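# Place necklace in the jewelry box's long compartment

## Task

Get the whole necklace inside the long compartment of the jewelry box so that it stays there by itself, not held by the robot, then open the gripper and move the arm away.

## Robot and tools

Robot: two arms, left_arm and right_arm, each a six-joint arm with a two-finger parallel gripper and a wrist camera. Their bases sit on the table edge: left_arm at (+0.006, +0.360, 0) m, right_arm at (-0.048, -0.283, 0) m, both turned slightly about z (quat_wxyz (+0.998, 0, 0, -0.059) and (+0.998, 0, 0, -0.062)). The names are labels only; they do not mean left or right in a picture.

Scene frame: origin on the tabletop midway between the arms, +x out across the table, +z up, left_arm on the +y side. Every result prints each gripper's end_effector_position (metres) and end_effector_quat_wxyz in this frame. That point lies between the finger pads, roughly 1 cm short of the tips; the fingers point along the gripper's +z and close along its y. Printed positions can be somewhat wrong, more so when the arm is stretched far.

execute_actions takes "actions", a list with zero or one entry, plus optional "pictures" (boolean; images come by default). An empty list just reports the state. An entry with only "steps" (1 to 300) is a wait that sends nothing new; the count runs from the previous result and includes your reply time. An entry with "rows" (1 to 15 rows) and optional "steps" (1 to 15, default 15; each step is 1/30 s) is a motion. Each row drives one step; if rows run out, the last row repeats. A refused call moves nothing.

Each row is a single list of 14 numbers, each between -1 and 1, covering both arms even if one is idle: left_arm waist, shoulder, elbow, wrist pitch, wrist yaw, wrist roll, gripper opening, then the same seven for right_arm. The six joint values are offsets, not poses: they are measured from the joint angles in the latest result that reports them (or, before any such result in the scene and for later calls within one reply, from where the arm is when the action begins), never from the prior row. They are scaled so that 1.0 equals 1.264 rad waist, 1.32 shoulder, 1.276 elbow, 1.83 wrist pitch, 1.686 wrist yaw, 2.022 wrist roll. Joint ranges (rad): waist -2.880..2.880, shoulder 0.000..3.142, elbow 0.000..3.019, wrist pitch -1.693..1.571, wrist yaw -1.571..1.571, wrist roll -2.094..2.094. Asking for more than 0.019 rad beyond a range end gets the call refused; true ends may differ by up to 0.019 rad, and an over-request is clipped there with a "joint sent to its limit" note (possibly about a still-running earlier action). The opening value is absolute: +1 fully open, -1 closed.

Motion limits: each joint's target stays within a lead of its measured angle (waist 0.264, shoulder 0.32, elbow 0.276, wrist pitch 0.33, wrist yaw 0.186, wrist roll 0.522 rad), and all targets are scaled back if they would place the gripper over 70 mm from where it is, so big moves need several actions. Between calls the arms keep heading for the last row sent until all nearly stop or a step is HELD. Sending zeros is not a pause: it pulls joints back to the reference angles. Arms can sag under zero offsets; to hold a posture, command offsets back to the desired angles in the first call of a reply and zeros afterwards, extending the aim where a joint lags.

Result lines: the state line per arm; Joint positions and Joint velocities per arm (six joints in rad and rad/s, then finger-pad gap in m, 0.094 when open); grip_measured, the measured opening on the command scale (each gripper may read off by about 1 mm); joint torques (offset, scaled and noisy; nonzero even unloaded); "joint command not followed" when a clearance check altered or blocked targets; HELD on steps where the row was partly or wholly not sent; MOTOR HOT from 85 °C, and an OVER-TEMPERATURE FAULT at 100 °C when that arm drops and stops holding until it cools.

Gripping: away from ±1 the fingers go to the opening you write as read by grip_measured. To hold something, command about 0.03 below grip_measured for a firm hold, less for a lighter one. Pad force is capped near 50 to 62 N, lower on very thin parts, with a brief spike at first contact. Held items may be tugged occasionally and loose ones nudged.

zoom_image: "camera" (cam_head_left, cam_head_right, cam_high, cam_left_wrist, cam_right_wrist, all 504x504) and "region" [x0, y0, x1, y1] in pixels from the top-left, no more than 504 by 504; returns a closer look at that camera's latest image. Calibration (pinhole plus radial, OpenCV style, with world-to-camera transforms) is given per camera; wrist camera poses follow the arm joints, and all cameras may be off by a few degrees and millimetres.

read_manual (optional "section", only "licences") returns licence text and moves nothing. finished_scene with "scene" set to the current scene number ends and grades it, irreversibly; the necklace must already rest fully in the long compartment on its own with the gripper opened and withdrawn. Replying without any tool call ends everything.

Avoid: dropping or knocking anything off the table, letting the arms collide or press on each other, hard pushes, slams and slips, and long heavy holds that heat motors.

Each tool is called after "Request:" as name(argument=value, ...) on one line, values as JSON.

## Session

Request:
execute_actions(actions=[])

Scene clock: 0.00 s of 4800.00 s.
left_arm: end_effector_position=(+0.1920, +0.6351, +0.1406) grip_measured=+1.000 end_effector_quat_wxyz=(+0.005, +0.954, -0.290, +0.076) | right_arm: end_effector_position=(+0.0540, +0.0054, +0.2229) grip_measured=+1.000 end_effector_quat_wxyz=(-0.326, +0.312, +0.849, +0.274)
Joint positions: left_arm=[ 1.175  1.245  0.907 -1.209  0.151 -1.497  0.094] | right_arm=[ 0.931  0.906  0.727 -1.063 -0.833  1.656  0.094]
Joint velocities: left_arm=[-0.005 -0.005 -0.012  0.017 -0.066 -0.066  0.   ] | right_arm=[-0.005 -0.015 -0.007  0.012 -0.051  0.051  0.   ]
Joint torques (N m, as the arm reports them, + toward a larger angle): no reading
Motor temperatures (°C, as the motors report them): left_arm=[23 26 27 21 21 21] | right_arm=[21 26 26 22 24 23]
camera_calibration (this result's frames):
cam_left_wrist: T_world_to_cam=[[0.552786, 0.832, 0.046938, -0.645797], [0.578312, -0.423569, 0.697241, 0.0647498], [0.599986, -0.35828, -0.715298, 0.335727], [0, 0, 0, 1]] pos_world=[0.11811, 0.685013, 0.225312]
cam_right_wrist: T_world_to_cam=[[-0.70748, -0.656204, -0.262426, 0.103918], [-0.260801, -0.102703, 0.959914, -0.191072], [-0.656852, 0.747561, -0.0984783, 0.17426], [0, 0, 0, 1]] pos_world=[0.138151, -0.0817027, 0.227844]

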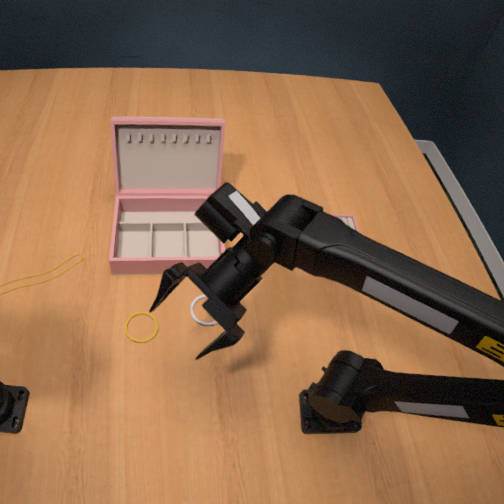

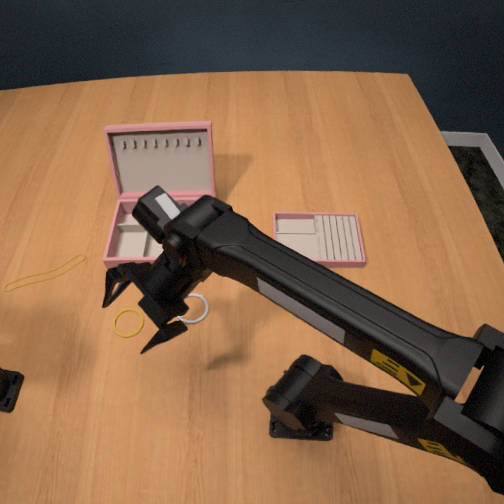

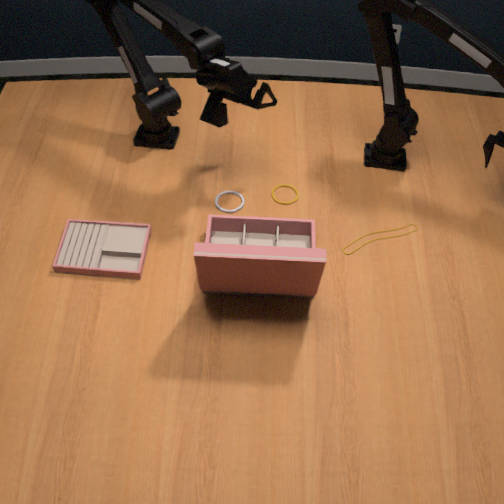

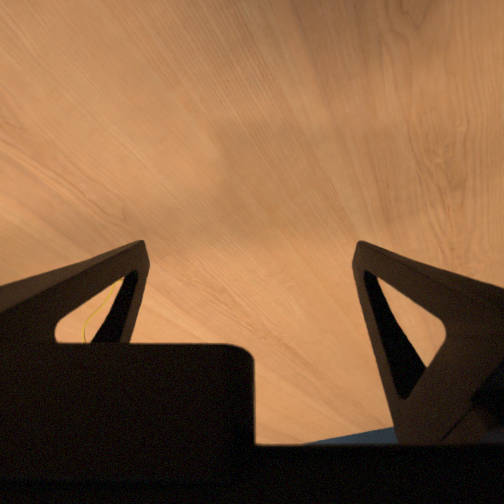

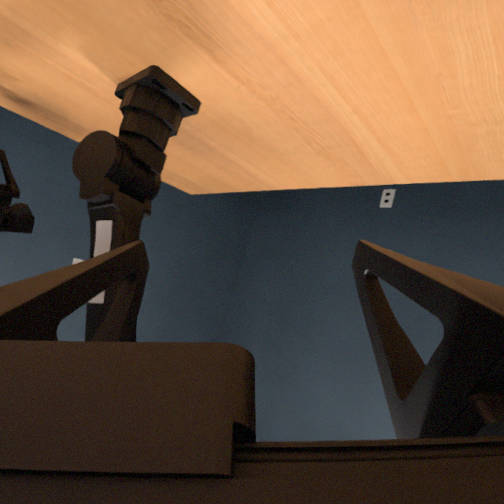

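Request:
zoom_image(camera="cam_high", region=[330, 210, 430, 270])

Request:
zoom_image(camera="cam_head_right", region=[0, 240, 110, 310])

Region (330, 210, 430, 270) of cam_high's 504x504 image, scaled by 5.040, with more detail than that image has; it fills the top 302 rows of this view, and the rest is white.

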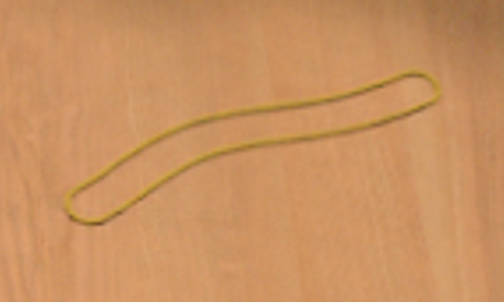

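Region (0, 240, 110, 310) of cam_head_right's 504x504 image, scaled by 4.582, with more detail than that image has; it fills the top 321 rows of this view, and the rest is white.

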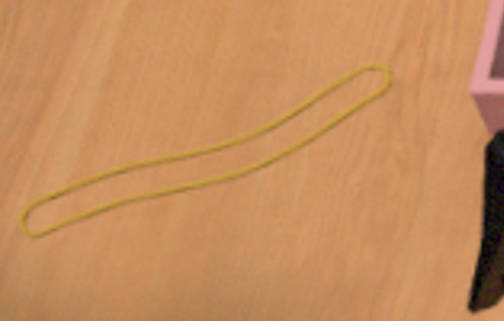

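Request:
execute_actions(actions=[])

Scene clock: 21.60 s of 4800.00 s.
left_arm: end_effector_position=(+0.1920, +0.6351, +0.1406) grip_measured=+1.000 end_effector_quat_wxyz=(+0.005, +0.954, -0.290, +0.076) | right_arm: end_effector_position=(+0.0540, +0.0054, +0.2229) grip_measured=+1.000 end_effector_quat_wxyz=(-0.326, +0.312, +0.849, +0.274)
Joint positions: left_arm=[ 1.175  1.245  0.907 -1.209  0.151 -1.497  0.094] | right_arm=[ 0.931  0.906  0.727 -1.063 -0.833  1.656  0.094]
Joint velocities: left_arm=[ 0.005 -0.015  0.007 -0.012 -0.11   0.037  0.   ] | right_arm=[-0.005 -0.005  0.002 -0.002  0.022 -0.022  0.   ]
Joint torques (N m, as the arm reports them, + toward a larger angle): left_arm=[-0.51 -5.43  8.77  0.51 -0.03  0.09] | right_arm=[-0.31 -3.8  10.36  1.19 -0.44 -0.15]
Motor temperatures (°C, as the motors report them): left_arm=[23 26 31 21 21 21] | right_arm=[21 26 29 22 24 23]
Steps of this call (steps 1 to 90: nothing new was sent; then 18.60 s passed at rest). Readings (joint positions):
1: left_arm=[1.175 1.245 0.907 -1.209 0.151 -1.497] | right_arm=[0.931 0.906 0.727 -1.063 -0.833 1.656]
2: left_arm=[1.175 1.245 0.907 -1.209 0.151 -1.497] | right_arm=[0.931 0.906 0.727 -1.063 -0.833 1.656]
4: left_arm=[1.175 1.245 0.907 -1.209 0.151 -1.497] | right_arm=[0.931 0.906 0.727 -1.063 -0.833 1.656]
8: left_arm=[1.175 1.245 0.907 -1.209 0.151 -1.497] | right_arm=[0.931 0.906 0.727 -1.063 -0.833 1.656]
90: the state above
camera_calibration (this result's frames):
cam_left_wrist: T_world_to_cam=[[0.552786, 0.832, 0.046938, -0.645797], [0.578312, -0.423569, 0.697241, 0.0647498], [0.599986, -0.35828, -0.715298, 0.335727], [0, 0, 0, 1]] pos_world=[0.11811, 0.685013, 0.225312]
cam_right_wrist: T_world_to_cam=[[-0.70748, -0.656204, -0.262426, 0.103918], [-0.260801, -0.102703, 0.959914, -0.191072], [-0.656852, 0.747561, -0.0984783, 0.17426], [0, 0, 0, 1]] pos_world=[0.138151, -0.0817027, 0.227844]

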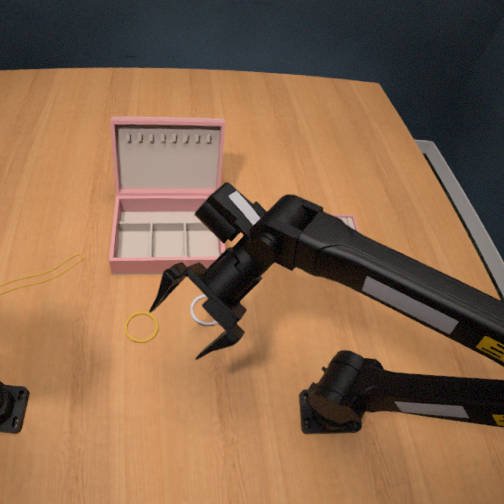

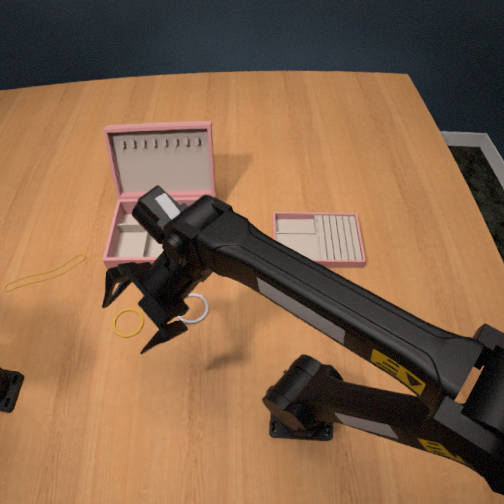

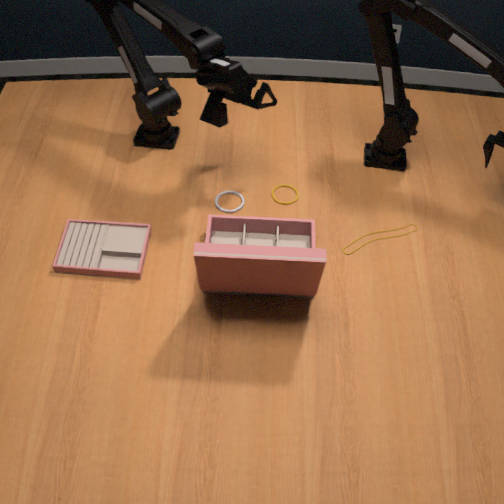

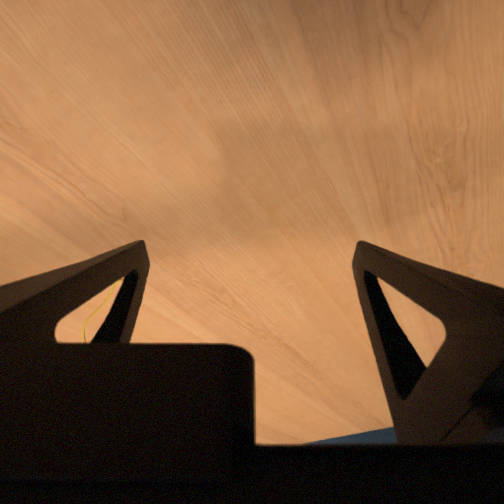

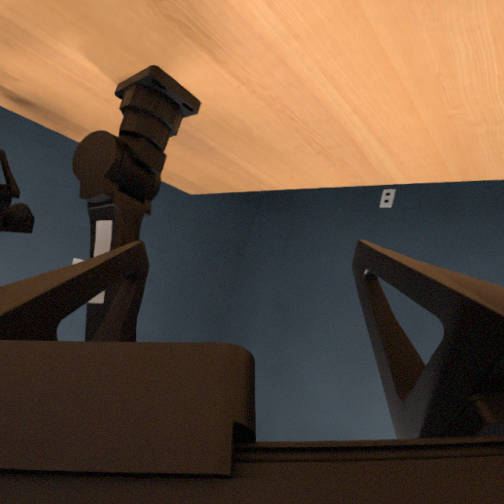

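Request:
execute_actions(actions=[{"rows":[[-0.03,0,0,0,0,0.03,1,-0.03,0,0,0,0,0,1],[-0.08,0,-0.005,0,-0.01,0.08,1,-0.08,0,0,0,0,0,1],[-0.15,-0.01,-0.01,0,-0.015,0.15,1,-0.15,0,0,0,0,0,1],[-0.23,-0.015,-0.02,0,-0.02,0.23,1,-0.23,0,0,0,0,0,1],[-0.32,-0.02,-0.025,0,-0.03,0.32,1,-0.32,0,0,0,0,0,1],[-0.41,-0.025,-0.03,0,-0.04,0.41,1,-0.41,0,0,0,0,0,1],[-0.5,-0.03,-0.04,0,-0.045,0.5,1,-0.5,0,0,0,0,0,1],[-0.59,-0.035,-0.045,0,-0.055,0.6,1,-0.59,0,0,0,0,0,1],[-0.68,-0.04,-0.05,0,-0.06,0.7,1,-0.68,0,0,0,0,0,1],[-0.76,-0.045,-0.06,0.005,-0.07,0.78,1,-0.76,0,0,0,0,0,1],[-0.83,-0.05,-0.065,0.005,-0.075,0.85,1,-0.83,0,0,0,0,0,1],[-0.89,-0.055,-0.07,0.01,-0.08,0.91,1,-0.89,0,0,0,0,0,1],[-0.93,-0.058,-0.075,0.01,-0.085,0.95,1,-0.93,0,0,0,0,0,1],[-0.96,-0.06,-0.078,0.01,-0.09,0.98,1,-0.96,0,0,0,0,0,1],[-0.972,-0.06,-0.078,0.01,-0.095,0.995,1,-0.98,0,0.02,0,0,0,1]],"steps":15}], pictures=false)

Request:
execute_actions(actions=[{"steps":30}], pictures=false)

Scene clock: 41.87 s of 4800.00 s.
left_arm: end_effector_position=(+0.3066, +0.3939, +0.1198) grip_measured=+1.000 end_effector_quat_wxyz=(-0.008, -0.284, +0.959, -0.000) | right_arm: end_effector_position=(+0.2545, -0.2331, +0.2230) grip_measured=+1.000 end_effector_quat_wxyz=(-0.142, +0.700, +0.572, +0.402)
Joint positions: left_arm=[ 0.234  1.211  0.826 -1.201  0.003 -0.46   0.094] | right_arm=[-0.137  0.906  0.727 -1.063 -0.834  1.656  0.094]
Joint velocities: left_arm=[-2.574 -0.181 -0.164  0.007 -0.286  2.498  0.   ] | right_arm=[-2.72  -0.015 -0.012  0.002  0.022 -0.051  0.   ]
Joint torques (N m, as the arm reports them, + toward a larger angle): left_arm=[ 0.24 -6.95  6.45  0.98 -0.08  0.18] | right_arm=[-0.07 -3.74 10.26  1.14 -0.37 -0.15]
Motor temperatures (°C, as the motors report them): left_arm=[23 26 31 21 21 21] | right_arm=[21 26 30 22 24 23]
Steps of this call (steps 1 to 90: nothing new was sent; then 16.77 s passed at rest; steps 91 to 105: all 15 steps of this action). Readings (joint positions):
91: left_arm=[1.173 1.245 0.907 -1.209 0.150 -1.491] | right_arm=[0.929 0.906 0.727 -1.063 -0.833 1.656]
92: left_arm=[1.163 1.245 0.907 -1.209 0.142 -1.469] | right_arm=[0.919 0.906 0.727 -1.063 -0.833 1.656]
94: left_arm=[1.096 1.245 0.904 -1.209 0.119 -1.367] | right_arm=[0.844 0.906 0.727 -1.063 -0.836 1.656]
98: left_arm=[0.817 1.244 0.884 -1.209 0.076 -1.050] | right_arm=[0.510 0.906 0.727 -1.063 -0.836 1.656]
105: the state above

Scene clock: 42.87 s of 4800.00 s.
left_arm: end_effector_position=(+0.2992, +0.3101, +0.1225) grip_measured=+1.000 end_effector_quat_wxyz=(-0.000, +0.330, +0.944, +0.004) | right_arm: end_effector_position=(+0.2585, -0.2882, +0.2226) grip_measured=+1.000 end_effector_quat_wxyz=(-0.104, +0.750, +0.507, +0.412)
Joint positions: left_arm=[-0.053  1.182  0.811 -1.2   -0.008  0.501  0.094] | right_arm=[-0.317  0.906  0.727 -1.063 -0.83   1.656  0.094]
Joint velocities: left_arm=[ 0.005  0.005  0.012 -0.027 -0.022 -0.022  0.   ] | right_arm=[-0.024 -0.005 -0.002  0.002  0.022 -0.037  0.   ]
Joint torques (N m, as the arm reports them, + toward a larger angle): left_arm=[-0.55 -5.64  6.88  0.9  -0.05  0.23] | right_arm=[ 0.48 -3.81 10.44  1.14 -0.53 -0.16]
Motor temperatures (°C, as the motors report them): left_arm=[23 26 31 21 21 21] | right_arm=[21 26 30 22 24 23]
Steps of this call (steps 1 to 30: the robot went on to your last target). Readings (joint positions):
1: left_arm=[0.148 1.205 0.823 -1.201 -0.002 -0.373] | right_arm=[-0.222 0.906 0.727 -1.063 -0.833 1.656]
2: left_arm=[0.064 1.201 0.821 -1.201 -0.004 -0.279] | right_arm=[-0.288 0.906 0.727 -1.063 -0.832 1.656]
4: left_arm=[-0.065 1.194 0.819 -1.200 -0.003 -0.083] | right_arm=[-0.346 0.906 0.727 -1.063 -0.830 1.656]
8: left_arm=[-0.095 1.183 0.813 -1.200 -0.004 0.253] | right_arm=[-0.326 0.906 0.727 -1.063 -0.830 1.656]
30: the state above

Request:
execute_actions(actions=[{"rows":[[0,0,0,0,0,0.02,1,-0.02,0,0,0,0,0,1],[0,0,0,0,0,0.05,1,-0.04,0,0,0,0,0,1],[0,0,0,0,0,0.08,1,-0.07,0,0,0,0,0,1],[0,0,0,0,0,0.11,1,-0.1,0,0,0,0,0,1],[0,0,0,0,0,0.14,1,-0.13,0,0,0,0,0,1],[0,0,0,0,0,0.17,1,-0.16,0,0,0,0,0,1],[0,0,0,0,0,0.2,1,-0.19,0,0,0,0,0,1],[0,0,0,0,0,0.23,1,-0.22,0,0,0,0,0,1],[0,0,0,0,0,0.255,1,-0.25,0,0,0,0,0,1],[0,0,0,0,0,0.275,1,-0.27,0,0,0,0,0,1],[0,0,0,0,0,0.29,1,-0.29,0,0,0,0,0,1],[0,0,0,0,0,0.298,1,-0.3,0,0,0,0,0,1]],"steps":15}], pictures=false)

Request:
execute_actions(actions=[{"steps":10}])

Scene clock: 48.77 s of 4800.00 s.
left_arm: end_effector_position=(+0.2992, +0.3101, +0.1225) grip_measured=+1.000 end_effector_quat_wxyz=(-0.001, +0.556, +0.831, +0.004) | right_arm: end_effector_position=(+0.2342, -0.4030, +0.2226) grip_measured=+1.000 end_effector_quat_wxyz=(-0.023, +0.833, +0.354, +0.424)
Joint positions: left_arm=[-0.053  1.182  0.811 -1.2   -0.008  1.007  0.094] | right_arm=[-0.702  0.906  0.727 -1.063 -0.83   1.656  0.094]
Joint velocities: left_arm=[-0.005 -0.005  0.007  0.007 -0.037  0.52   0.   ] | right_arm=[-0.063 -0.005  0.002  0.007 -0.022 -0.081  0.   ]
Joint torques (N m, as the arm reports them, + toward a larger angle): left_arm=[-0.38 -4.52  7.13  0.42  0.03  0.22] | right_arm=[ 0.47 -3.81  8.6   1.09 -0.44 -0.15]
Motor temperatures (°C, as the motors report them): left_arm=[23 26 31 21 21 21] | right_arm=[21 26 30 22 24 23]
Steps of this call (steps 1 to 15: the robot went on to your last target; steps 16 to 90: nothing new was sent; then 2.40 s passed at rest; steps 91 to 105: all 15 steps of this action). Readings (joint positions):
91: left_arm=[-0.053 1.182 0.811 -1.200 -0.008 0.506] | right_arm=[-0.317 0.906 0.727 -1.063 -0.830 1.656]
92: left_arm=[-0.053 1.182 0.811 -1.200 -0.008 0.519] | right_arm=[-0.322 0.906 0.727 -1.063 -0.830 1.656]
94: left_arm=[-0.053 1.182 0.811 -1.200 -0.008 0.572] | right_arm=[-0.354 0.906 0.727 -1.063 -0.830 1.656]
98: left_arm=[-0.053 1.182 0.811 -1.200 -0.008 0.743] | right_arm=[-0.507 0.906 0.727 -1.063 -0.830 1.656]
105: the state above

Scene clock: 49.10 s of 4800.00 s.
left_arm: end_effector_position=(+0.2992, +0.3101, +0.1225) grip_measured=+1.000 end_effector_quat_wxyz=(-0.002, +0.587, +0.810, +0.004) | right_arm: end_effector_position=(+0.2342, -0.4030, +0.2226) grip_measured=+1.000 end_effector_quat_wxyz=(-0.023, +0.833, +0.354, +0.424)
Joint positions: left_arm=[-0.053  1.182  0.811 -1.2   -0.008  1.082  0.094] | right_arm=[-0.702  0.906  0.727 -1.063 -0.83   1.656  0.094]
Joint velocities: left_arm=[-0.005 -0.015 -0.007  0.007 -0.007  0.037  0.   ] | right_arm=[-0.015 -0.005 -0.012  0.007 -0.007 -0.037  0.   ]
Joint torques (N m, as the arm reports them, + toward a larger angle): left_arm=[-0.41 -4.55  7.13  0.44  0.03  0.27] | right_arm=[ 0.21 -3.79  8.58  1.13 -0.44 -0.16]
Motor temperatures (°C, as the motors report them): left_arm=[23 26 31 21 21 21] | right_arm=[21 26 30 22 24 23]
Steps of this call (steps 1 to 10: the robot went on to your last target). Readings (joint positions):
1: left_arm=[-0.053 1.182 0.811 -1.200 -0.008 1.024] | right_arm=[-0.702 0.906 0.727 -1.063 -0.830 1.656]
2: left_arm=[-0.053 1.182 0.811 -1.200 -0.008 1.037] | right_arm=[-0.702 0.906 0.727 -1.063 -0.830 1.656]
4: left_arm=[-0.053 1.182 0.811 -1.200 -0.008 1.057] | right_arm=[-0.702 0.906 0.727 -1.063 -0.830 1.656]
8: left_arm=[-0.053 1.182 0.811 -1.200 -0.008 1.077] | right_arm=[-0.702 0.906 0.727 -1.063 -0.830 1.656]
10: the state above
camera_calibration (this result's frames):
cam_left_wrist: T_world_to_cam=[[-0.950251, -0.311377, 0.00824837, 0.375155], [-0.246844, 0.768932, 0.589755, -0.232063], [-0.189979, 0.558379, -0.80754, 0.105435], [0, 0, 0, 1]] pos_world=[0.319238, 0.236383, 0.218909]
cam_right_wrist: T_world_to_cam=[[-0.610729, 0.74704, -0.262567, 0.506184], [-0.0842504, 0.268405, 0.959615, -0.0774464], [0.787345, 0.608186, -0.100984, 0.204021], [0, 0, 0, 1]] pos_world=[0.141981, -0.481435, 0.227829]

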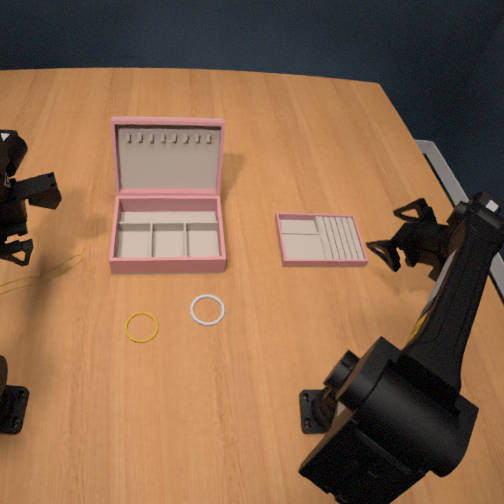

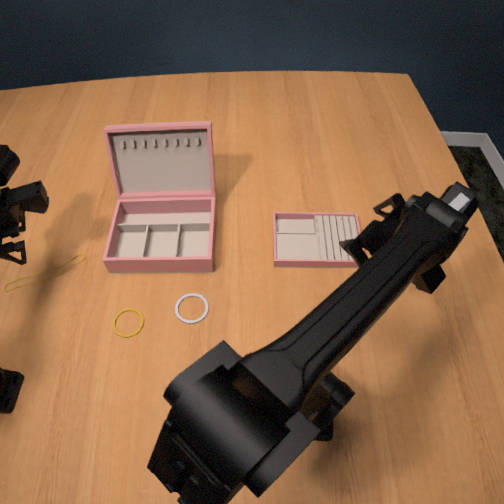

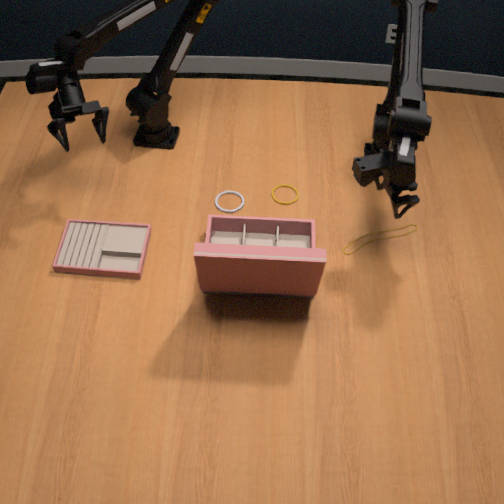

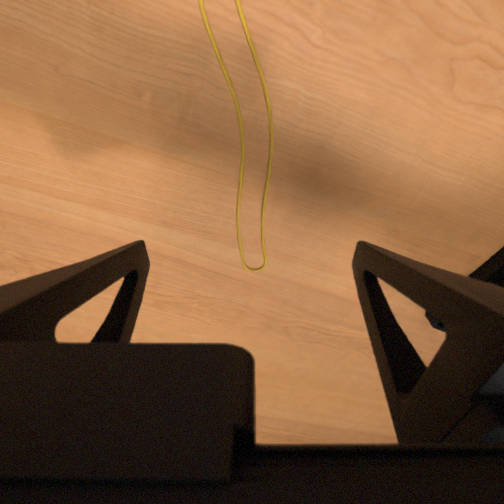

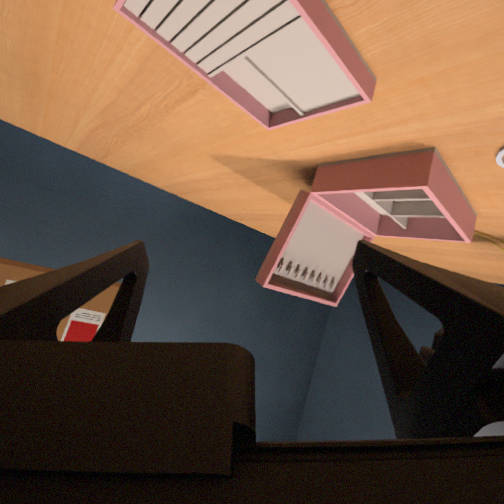

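Request:
zoom_image(camera="cam_left_wrist", region=[180, 0, 330, 280])

Request:
zoom_image(camera="cam_head_right", region=[0, 180, 230, 310])

Region (180, 0, 330, 280) of cam_left_wrist's 504x504 image, scaled by 1.800, with more detail than that image has; it fills the left 270 columns of this view, and the rest is white.

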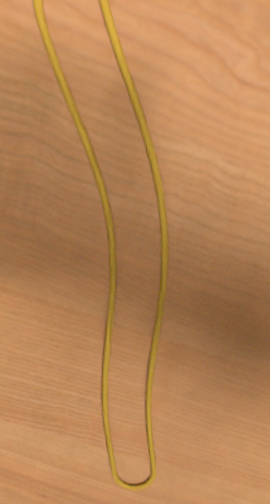

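Region (0, 180, 230, 310) of cam_head_right's 504x504 image, scaled by 2.191, with more detail than that image has; it fills the top 285 rows of this view, and the rest is white.

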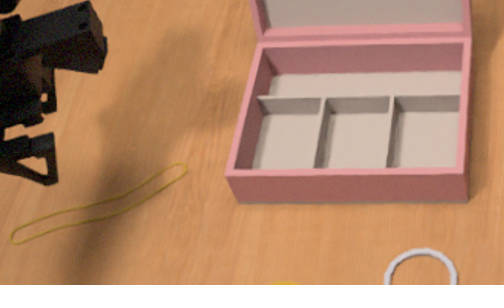

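Request:
execute_actions(actions=[{"rows":[[0.001,0.004,-0.003,0.005,0,0,0.9,0,0,0,0,0,0,1],[0.002,0.011,-0.009,0.014,0,0,0.8,0,0,0,0,0,0,1],[0.003,0.021,-0.017,0.027,0,0,0.65,0,0,0,0,0,0,1],[0.004,0.033,-0.026,0.042,0,0,0.5,0,0,0,0,0,0,1],[0.005,0.046,-0.036,0.059,0,0,0.35,0,0,0,0,0,0,1],[0.006,0.059,-0.046,0.076,0,0,0.2,0,0,0,0,0,0,1],[0.007,0.072,-0.057,0.093,0,0,0.05,0,0,0,0,0,0,1],[0.008,0.085,-0.067,0.11,0,0,-0.1,0,0,0,0,0,0,1],[0.009,0.098,-0.077,0.126,0,0,-0.25,0,0,0,0,0,0,1],[0.01,0.109,-0.086,0.14,0,0,-0.4,0,0,0,0,0,0,1],[0.011,0.119,-0.094,0.153,0,0,-0.5,0,0,0,0,0,0,1],[0.012,0.127,-0.1,0.163,0,0,-0.6,0,0,0,0,0,0,1],[0.012,0.132,-0.104,0.17,0,0,-0.66,0,0,0,0,0,0,1],[0.012,0.135,-0.106,0.174,0,0,-0.66,0,0,0,0,0,0,1],[0.012,0.136,-0.107,0.175,0,0,-0.66,0,0,0,0,0,0,1]],"steps":15}], pictures=false)

Request:
execute_actions(actions=[{"steps":15}])

Scene clock: 106.10 s of 4800.00 s.
left_arm: end_effector_position=(+0.3022, +0.3119, +0.0304) grip_measured=-0.655 end_effector_quat_wxyz=(-0.010, +0.587, +0.810, -0.000) | right_arm: end_effector_position=(+0.2342, -0.4030, +0.2226) grip_measured=+1.000 end_effector_quat_wxyz=(-0.023, +0.833, +0.354, +0.424)
Joint positions: left_arm=[-0.045  1.353  0.678 -0.914 -0.008  1.091  0.016] | right_arm=[-0.702  0.906  0.727 -1.063 -0.83   1.656  0.094]
Joint velocities: left_arm=[ 0.024  0.288 -0.212  0.252  0.081  0.022 -0.004] | right_arm=[ 0.005  0.005  0.012 -0.002  0.007 -0.066  0.   ]
Joint torques (N m, as the arm reports them, + toward a larger angle): left_arm=[ 0.51 -6.41  6.63  1.13  0.03 -0.02] | right_arm=[-0.33 -3.78  8.58  1.12 -0.44 -0.16]
Motor temperatures (°C, as the motors report them): left_arm=[23 26 30 21 21 21] | right_arm=[21 26 30 22 24 23]
Steps of this call (steps 1 to 30: the robot went on to your last target; steps 31 to 90: nothing new was sent; then 53.50 s passed at rest; steps 91 to 105: all 15 steps of this action). Readings (joint positions):
91: left_arm=[-0.053 1.182 0.811 -1.200 -0.008 1.091] | right_arm=[-0.702 0.906 0.727 -1.063 -0.830 1.656]
92: left_arm=[-0.053 1.182 0.811 -1.198 -0.008 1.091] | right_arm=[-0.702 0.906 0.727 -1.063 -0.830 1.656]
94: left_arm=[-0.053 1.183 0.803 -1.176 -0.008 1.091] | right_arm=[-0.702 0.906 0.727 -1.063 -0.830 1.656]
98: left_arm=[-0.053 1.221 0.762 -1.073 -0.008 1.091] | right_arm=[-0.702 0.906 0.727 -1.063 -0.830 1.656]
105: the state above

Scene clock: 106.60 s of 4800.00 s.
left_arm: end_effector_position=(+0.3013, +0.3123, +0.0249) grip_measured=-0.657 end_effector_quat_wxyz=(-0.010, +0.587, +0.810, -0.001) | right_arm: end_effector_position=(+0.2342, -0.4030, +0.2226) grip_measured=+1.000 end_effector_quat_wxyz=(-0.023, +0.833, +0.354, +0.424)
Joint positions: left_arm=[-0.045  1.363  0.668 -0.895 -0.008  1.091  0.016] | right_arm=[-0.702  0.906  0.727 -1.063 -0.83   1.656  0.094]
Joint velocities: left_arm=[-0.005 -0.015  0.002 -0.002  0.066 -0.007 -0.001] | right_arm=[-0.005 -0.005  0.002 -0.012  0.022  0.007  0.   ]
Joint torques (N m, as the arm reports them, + toward a larger angle): left_arm=[ 0.11 -5.5   6.43  1.09  0.03 -0.01] | right_arm=[-0.41 -3.87  8.59  1.12 -0.44 -0.15]
Motor temperatures (°C, as the motors report them): left_arm=[23 26 30 21 21 21] | right_arm=[21 26 30 22 24 23]
Steps of this call (steps 1 to 15: the robot went on to your last target). Readings (joint positions):
1: left_arm=[-0.045 1.360 0.672 -0.907 -0.008 1.091] | right_arm=[-0.702 0.906 0.727 -1.063 -0.830 1.656]
2: left_arm=[-0.045 1.363 0.669 -0.903 -0.008 1.091] | right_arm=[-0.702 0.906 0.727 -1.063 -0.830 1.656]
4: left_arm=[-0.045 1.363 0.668 -0.900 -0.008 1.091] | right_arm=[-0.702 0.906 0.727 -1.063 -0.830 1.656]
8: left_arm=[-0.045 1.363 0.668 -0.895 -0.008 1.091] | right_arm=[-0.702 0.906 0.727 -1.063 -0.830 1.656]
15: the state above
camera_calibration (this result's frames):
cam_left_wrist: T_world_to_cam=[[-0.950053, -0.311067, 0.0252279, 0.37803], [-0.235345, 0.767178, 0.596699, -0.178763], [-0.204968, 0.560959, -0.802068, 0.0293651], [0, 0, 0, 1]] pos_world=[0.323096, 0.238263, 0.120684]
cam_right_wrist: T_world_to_cam=[[-0.610729, 0.74704, -0.262567, 0.506184], [-0.0842504, 0.268405, 0.959615, -0.0774464], [0.787345, 0.608186, -0.100984, 0.204021], [0, 0, 0, 1]] pos_world=[0.141981, -0.481435, 0.227829]

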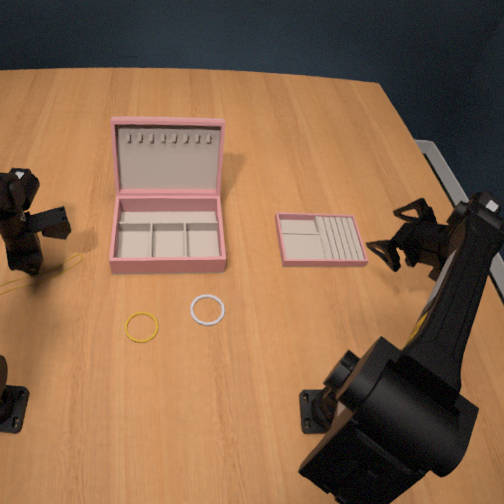

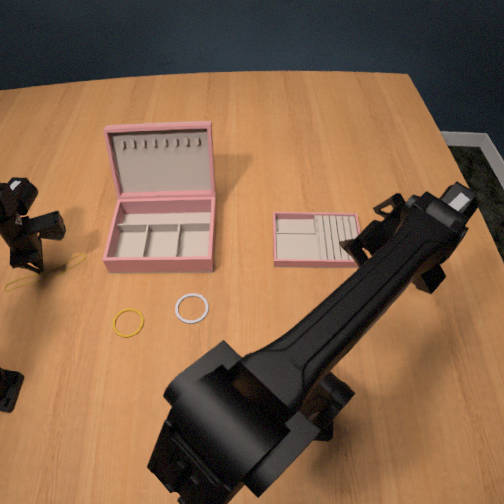

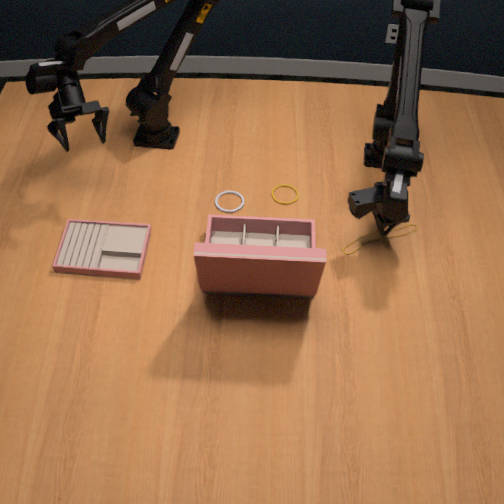

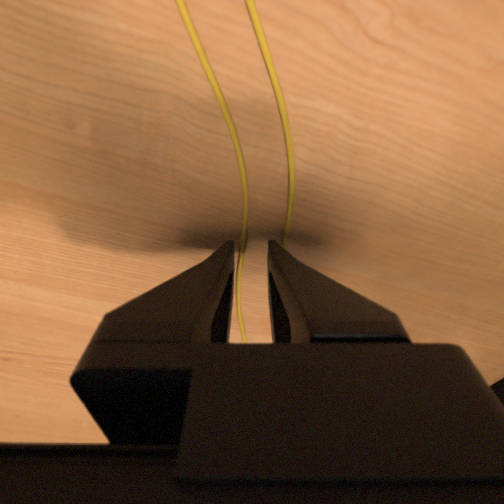

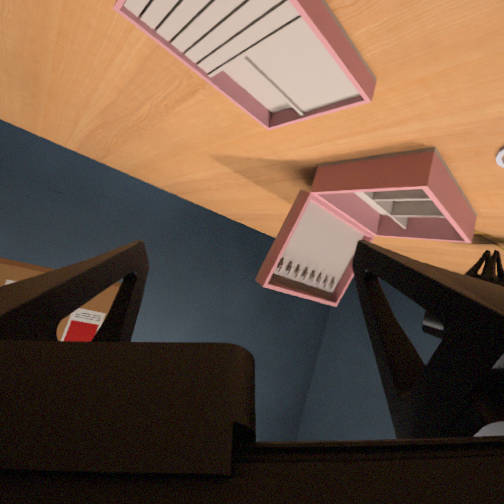

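Request:
execute_actions(actions=[{"rows":[[0,0.002,-0.001,0.008,0,0,-0.66,0,0,0,0,0,0,1],[0,0.005,-0.002,0.014,0,0,-0.66,0,0,0,0,0,0,1],[0,0.008,-0.003,0.02,0,0,-0.66,0,0,0,0,0,0,1],[0,0.011,-0.004,0.025,0,0,-0.66,0,0,0,0,0,0,1],[0,0.014,-0.006,0.03,0,0,-0.66,0,0,0,0,0,0,1],[0,0.017,-0.007,0.034,0,0,-0.66,0,0,0,0,0,0,1],[0,0.02,-0.008,0.038,0,0,-0.66,0,0,0,0,0,0,1],[0,0.023,-0.009,0.042,0,0,-0.66,0,0,0,0,0,0,1],[0,0.026,-0.01,0.046,0,0,-0.66,0,0,0,0,0,0,1],[0,0.029,-0.012,0.05,0,0,-0.66,0,0,0,0,0,0,1],[0,0.031,-0.013,0.053,0,0,-0.66,0,0,0,0,0,0,1],[0,0.033,-0.014,0.056,0,0,-0.66,0,0,0,0,0,0,1],[0,0.034,-0.014,0.057,0,0,-0.66,0,0,0,0,0,0,1]],"steps":15}], pictures=false)

Request:
execute_actions(actions=[{"steps":10}])

Scene clock: 118.23 s of 4800.00 s.
left_arm: end_effector_position=(+0.3135, +0.3103, +0.0151) grip_measured=-0.657 end_effector_quat_wxyz=(+0.013, +0.587, +0.810, +0.011) | right_arm: end_effector_position=(+0.2342, -0.4030, +0.2226) grip_measured=+1.000 end_effector_quat_wxyz=(-0.023, +0.833, +0.354, +0.424)
Joint positions: left_arm=[-0.045  1.385  0.656 -0.809 -0.008  1.091  0.016] | right_arm=[-0.702  0.906  0.727 -1.063 -0.83   1.656  0.094]
Joint velocities: left_arm=[ 0.005  0.073 -0.037  0.012  0.022  0.007 -0.   ] | right_arm=[-0.015 -0.015  0.002  0.007  0.066  0.081  0.   ]
Joint torques (N m, as the arm reports them, + toward a larger angle): left_arm=[-0.4  -4.18  5.52  1.32  0.03  0.08] | right_arm=[-0.33 -3.95  8.56  1.11 -0.44 -0.16]
Motor temperatures (°C, as the motors report them): left_arm=[23 26 30 21 21 21] | right_arm=[21 26 30 22 24 23]
Steps of this call (steps 1 to 15: the robot went on to your last target; steps 16 to 90: nothing new was sent; then 8.13 s passed at rest; steps 91 to 105: all 15 steps of this action). Readings (joint positions):
91: left_arm=[-0.045 1.363 0.668 -0.895 -0.008 1.091] | right_arm=[-0.702 0.906 0.727 -1.063 -0.830 1.656]
92: left_arm=[-0.045 1.363 0.668 -0.894 -0.008 1.091] | right_arm=[-0.702 0.906 0.727 -1.063 -0.830 1.656]
94: left_arm=[-0.045 1.363 0.668 -0.882 -0.008 1.091] | right_arm=[-0.702 0.906 0.727 -1.063 -0.830 1.656]
98: left_arm=[-0.045 1.363 0.666 -0.849 -0.008 1.091] | right_arm=[-0.702 0.906 0.727 -1.063 -0.830 1.656]
105: the state above

Scene clock: 118.57 s of 4800.00 s.
left_arm: end_effector_position=(+0.3126, +0.3104, +0.0135) grip_measured=-0.657 end_effector_quat_wxyz=(+0.011, +0.587, +0.810, +0.010) | right_arm: end_effector_position=(+0.2342, -0.4030, +0.2226) grip_measured=+1.000 end_effector_quat_wxyz=(-0.023, +0.833, +0.354, +0.424)
Joint positions: left_arm=[-0.045  1.388  0.654 -0.807 -0.008  1.091  0.016] | right_arm=[-0.702  0.906  0.727 -1.063 -0.83   1.656  0.094]
Joint velocities: left_arm=[-0.005 -0.005  0.002 -0.017  0.037  0.007 -0.001] | right_arm=[ 0.005 -0.005  0.012 -0.027 -0.066 -0.037  0.   ]
Joint torques (N m, as the arm reports them, + toward a larger angle): left_arm=[-0.37 -4.48  5.62  1.3   0.03  0.08] | right_arm=[-0.34 -3.85  8.58  1.13 -0.44 -0.16]
Motor temperatures (°C, as the motors report them): left_arm=[23 26 30 21 21 21] | right_arm=[21 26 30 22 24 23]
Steps of this call (steps 1 to 10: the robot went on to your last target). Readings (joint positions):
1: left_arm=[-0.045 1.387 0.655 -0.809 -0.008 1.091] | right_arm=[-0.702 0.906 0.727 -1.063 -0.830 1.656]
2: left_arm=[-0.045 1.388 0.654 -0.808 -0.008 1.091] | right_arm=[-0.702 0.906 0.727 -1.063 -0.830 1.656]
4: left_arm=[-0.045 1.388 0.654 -0.808 -0.008 1.091] | right_arm=[-0.702 0.906 0.727 -1.063 -0.830 1.656]
8: left_arm=[-0.045 1.388 0.654 -0.807 -0.008 1.091] | right_arm=[-0.702 0.906 0.727 -1.063 -0.830 1.656]
10: the state above
camera_calibration (this result's frames):
cam_left_wrist: T_world_to_cam=[[-0.950238, -0.311037, -0.0174128, 0.389168], [-0.263227, 0.771771, 0.578862, -0.16029], [-0.166609, 0.55464, -0.81524, 0.0137195], [0, 0, 0, 1]] pos_world=[0.329896, 0.237143, 0.110747]
cam_right_wrist: T_world_to_cam=[[-0.610729, 0.74704, -0.262567, 0.506184], [-0.0842504, 0.268405, 0.959615, -0.0774464], [0.787345, 0.608186, -0.100984, 0.204021], [0, 0, 0, 1]] pos_world=[0.141981, -0.481435, 0.227829]

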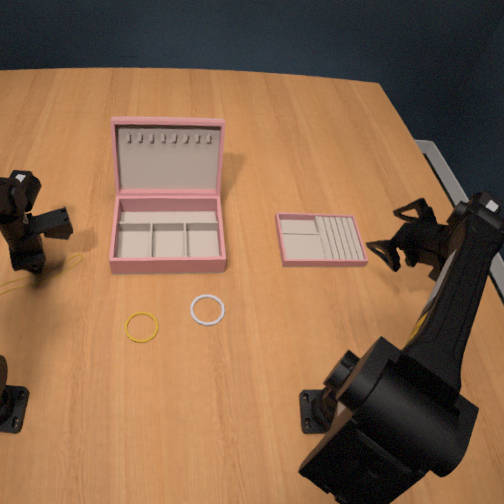

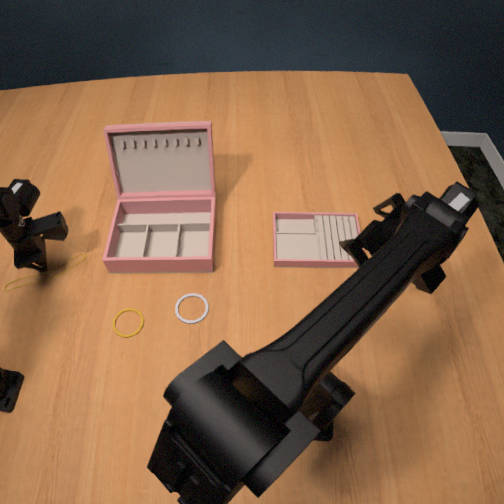

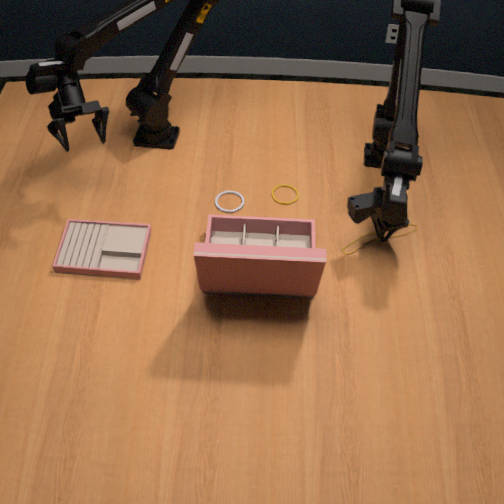

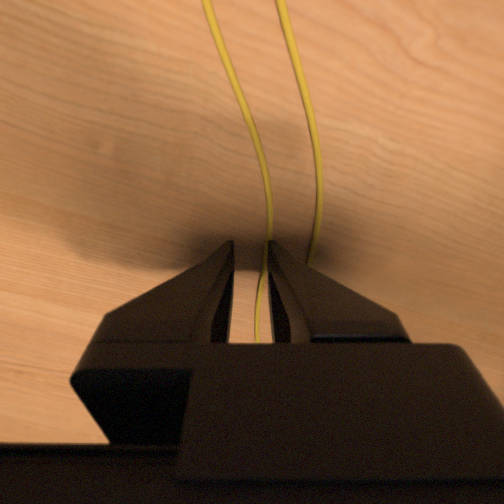

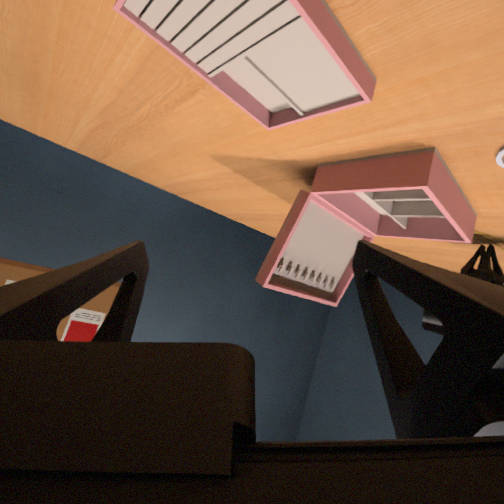

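Request:
execute_actions(actions=[{"rows":[[0,0.003,-0.003,0,0,0,-0.66,0,0,0,0,0,0,1],[0,0.006,-0.006,0,0,0,-0.66,0,0,0,0,0,0,1],[0,0.009,-0.008,0,0,0,-0.66,0,0,0,0,0,0,1],[0,0.012,-0.01,0,0,0,-0.66,0,0,0,0,0,0,1],[0,0.015,-0.012,0,0,0,-0.66,0,0,0,0,0,0,1],[0,0.017,-0.012,0,0,0,-0.66,0,0,0,0,0,0,1],[0,0.019,-0.012,0,0,0,-0.66,0,0,0,0,0,0,1],[0,0.021,-0.012,0,0,0,-0.66,0,0,0,0,0,0,1],[0,0.023,-0.012,0,0,0,-0.66,0,0,0,0,0,0,1],[0,0.025,-0.012,0,0,0,-0.66,0,0,0,0,0,0,1],[0,0.027,-0.012,0,0,0,-0.66,0,0,0,0,0,0,1],[0,0.029,-0.012,0,0,0,-0.66,0,0,0,0,0,0,1],[0,0.031,-0.012,0,0,0,-0.66,0,0,0,0,0,0,1]],"steps":15}], pictures=false)

Request:
execute_actions(actions=[{"steps":10}])

Scene clock: 131.13 s of 4800.00 s.
left_arm: end_effector_position=(+0.3049, +0.3117, +0.0055) grip_measured=-0.657 end_effector_quat_wxyz=(-0.001, +0.587, +0.810, +0.004) | right_arm: end_effector_position=(+0.2342, -0.4030, +0.2226) grip_measured=+1.000 end_effector_quat_wxyz=(-0.023, +0.833, +0.354, +0.424)
Joint positions: left_arm=[-0.045  1.405  0.642 -0.807 -0.008  1.091  0.016] | right_arm=[-0.702  0.906  0.727 -1.063 -0.83   1.656  0.094]
Joint velocities: left_arm=[ 0.015  0.063 -0.002 -0.002 -0.066  0.037 -0.   ] | right_arm=[-0.015  0.005  0.017 -0.012 -0.037 -0.081  0.   ]
Joint torques (N m, as the arm reports them, + toward a larger angle): left_arm=[-0.44 -4.15  5.39  0.47  0.03  0.09] | right_arm=[-0.3  -3.76  8.59  1.15 -0.44 -0.16]
Motor temperatures (°C, as the motors report them): left_arm=[23 25 29 21 21 21] | right_arm=[21 26 30 22 24 23]
Steps of this call (steps 1 to 15: the robot went on to your last target; steps 16 to 90: nothing new was sent; then 9.07 s passed at rest; steps 91 to 105: all 15 steps of this action). Readings (joint positions):
91: left_arm=[-0.045 1.388 0.654 -0.807 -0.008 1.091] | right_arm=[-0.702 0.906 0.727 -1.063 -0.830 1.656]
92: left_arm=[-0.045 1.388 0.654 -0.807 -0.008 1.091] | right_arm=[-0.702 0.906 0.727 -1.063 -0.830 1.656]
94: left_arm=[-0.045 1.388 0.652 -0.807 -0.008 1.091] | right_arm=[-0.702 0.906 0.727 -1.063 -0.830 1.656]
98: left_arm=[-0.045 1.389 0.644 -0.807 -0.008 1.091] | right_arm=[-0.702 0.906 0.727 -1.063 -0.830 1.656]
105: the state above

Scene clock: 131.47 s of 4800.00 s.
left_arm: end_effector_position=(+0.3045, +0.3117, +0.0046) grip_measured=-0.657 end_effector_quat_wxyz=(-0.003, +0.587, +0.810, +0.003) | right_arm: end_effector_position=(+0.2342, -0.4030, +0.2226) grip_measured=+1.000 end_effector_quat_wxyz=(-0.023, +0.833, +0.354, +0.424)
Joint positions: left_arm=[-0.045  1.408  0.642 -0.807 -0.008  1.091  0.016] | right_arm=[-0.702  0.906  0.727 -1.063 -0.83   1.656  0.094]
Joint velocities: left_arm=[ 0.005 -0.005 -0.002  0.002 -0.081  0.066 -0.   ] | right_arm=[-0.024 -0.005  0.002  0.007 -0.037 -0.022  0.   ]
Joint torques (N m, as the arm reports them, + toward a larger angle): left_arm=[-0.52 -4.43  5.39  0.44  0.04  0.09] | right_arm=[-0.33 -3.77  8.57  1.16 -0.44 -0.16]
Motor temperatures (°C, as the motors report them): left_arm=[23 25 29 21 21 21] | right_arm=[21 26 30 22 24 23]
Steps of this call (steps 1 to 10: the robot went on to your last target). Readings (joint positions):
1: left_arm=[-0.045 1.407 0.642 -0.807 -0.008 1.091] | right_arm=[-0.702 0.906 0.727 -1.063 -0.830 1.656]
2: left_arm=[-0.045 1.408 0.642 -0.807 -0.008 1.091] | right_arm=[-0.702 0.906 0.727 -1.063 -0.830 1.656]
4: left_arm=[-0.045 1.408 0.642 -0.807 -0.008 1.091] | right_arm=[-0.702 0.906 0.727 -1.063 -0.830 1.656]
8: left_arm=[-0.045 1.408 0.642 -0.807 -0.008 1.091] | right_arm=[-0.702 0.906 0.727 -1.063 -0.830 1.656]
10: the state above
camera_calibration (this result's frames):
cam_left_wrist: T_world_to_cam=[[-0.950348, -0.311019, 0.0103391, 0.381635], [-0.245178, 0.768798, 0.590625, -0.162935], [-0.191644, 0.558764, -0.80688, 0.0106939], [0, 0, 0, 1]] pos_world=[0.324788, 0.237984, 0.100916]
cam_right_wrist: T_world_to_cam=[[-0.610729, 0.74704, -0.262567, 0.506184], [-0.0842504, 0.268405, 0.959615, -0.0774464], [0.787345, 0.608186, -0.100984, 0.204021], [0, 0, 0, 1]] pos_world=[0.141981, -0.481435, 0.227829]

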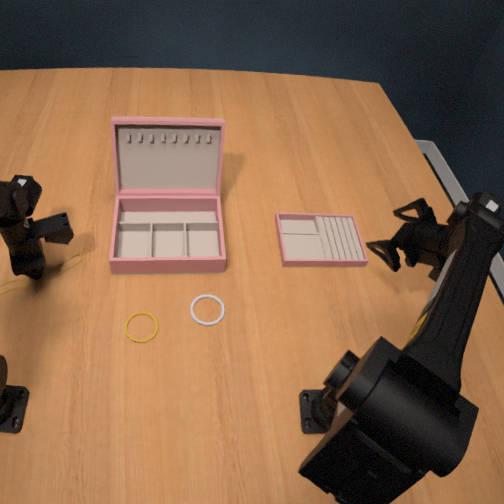

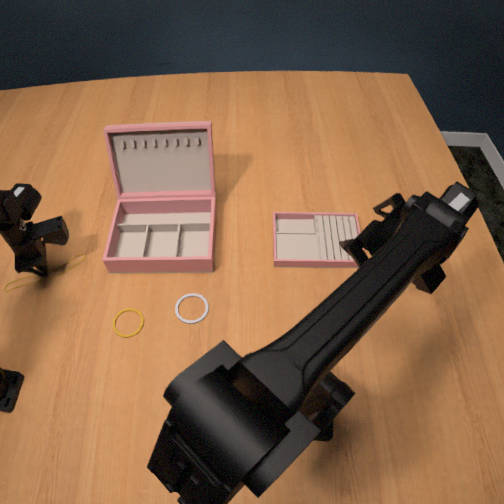

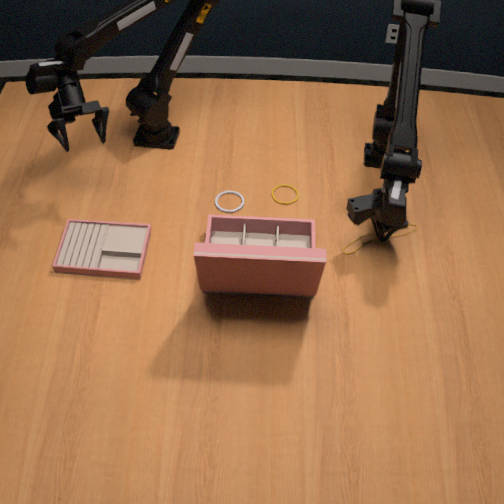

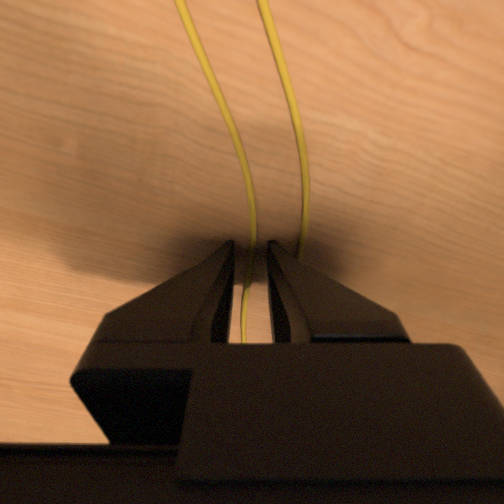

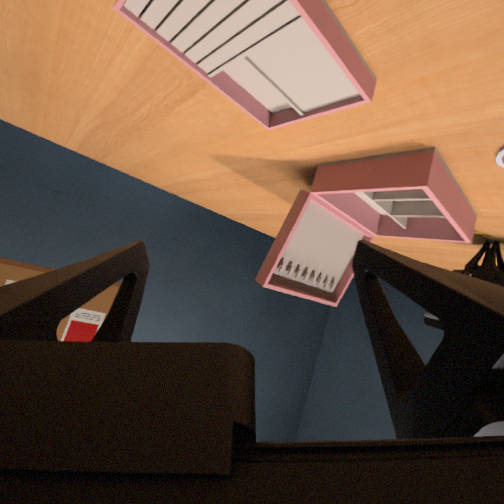

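Centred. Push down a bit more to touch, then close slowly.

Request:
execute_actions(actions=[{"rows":[[0,0.006,0,0,0,0,-0.66,0,0,0,0,0,0,1],[0,0.012,0,0,0,0,-0.66,0,0,0,0,0,0,1],[0,0.016,0,0,0,0,-0.66,0,0,0,0,0,0,1],[0,0.018,0,0,0,0,-0.66,0,0,0,0,0,0,1],[0,0.02,0,0,0,0,-0.66,0,0,0,0,0,0,1],[0,0.022,0,0,0,0,-0.66,0,0,0,0,0,0,1],[0,0.024,0,0,0,0,-0.66,0,0,0,0,0,0,1],[0,0.026,0,0,0,0,-0.66,0,0,0,0,0,0,1]],"steps":15}], pictures=false)

Scene clock: 138.47 s of 4800.00 s.
left_arm: end_effector_position=(+0.3044, +0.3118, +0.0044) grip_measured=-0.657 end_effector_quat_wxyz=(-0.003, +0.587, +0.810, +0.003) | right_arm: end_effector_position=(+0.2342, -0.4030, +0.2226) grip_measured=+1.000 end_effector_quat_wxyz=(-0.023, +0.833, +0.354, +0.424)
Joint positions: left_arm=[-0.045  1.409  0.642 -0.807 -0.008  1.091  0.016] | right_arm=[-0.702  0.906  0.727 -1.063 -0.83   1.656  0.094]
Joint velocities: left_arm=[-0.015  0.005  0.012 -0.012  0.022 -0.051 -0.   ] | right_arm=[-0.015 -0.015 -0.017 -0.002  0.022 -0.022  0.   ]
Joint torques (N m, as the arm reports them, + toward a larger angle): left_arm=[-0.43 -3.66  5.6   0.46  0.03  0.08] | right_arm=[-0.33 -3.82  8.57  1.12 -0.44 -0.15]
Motor temperatures (°C, as the motors report them): left_arm=[23 25 29 21 21 21] | right_arm=[21 26 30 22 24 23]
Steps of this call (steps 1 to 15: the robot went on to your last target; steps 16 to 90: nothing new was sent; then 3.50 s passed at rest; steps 91 to 105: all 15 steps of this action). Readings (joint positions):
91: left_arm=[-0.045 1.408 0.642 -0.807 -0.008 1.091] | right_arm=[-0.702 0.906 0.727 -1.063 -0.830 1.656]
92: left_arm=[-0.045 1.408 0.642 -0.807 -0.008 1.091] | right_arm=[-0.702 0.906 0.727 -1.063 -0.830 1.656]
94: left_arm=[-0.045 1.408 0.642 -0.807 -0.008 1.091] | right_arm=[-0.702 0.906 0.727 -1.063 -0.830 1.656]
98: left_arm=[-0.045 1.409 0.642 -0.807 -0.008 1.091] | right_arm=[-0.702 0.906 0.727 -1.063 -0.830 1.656]
105: the state above


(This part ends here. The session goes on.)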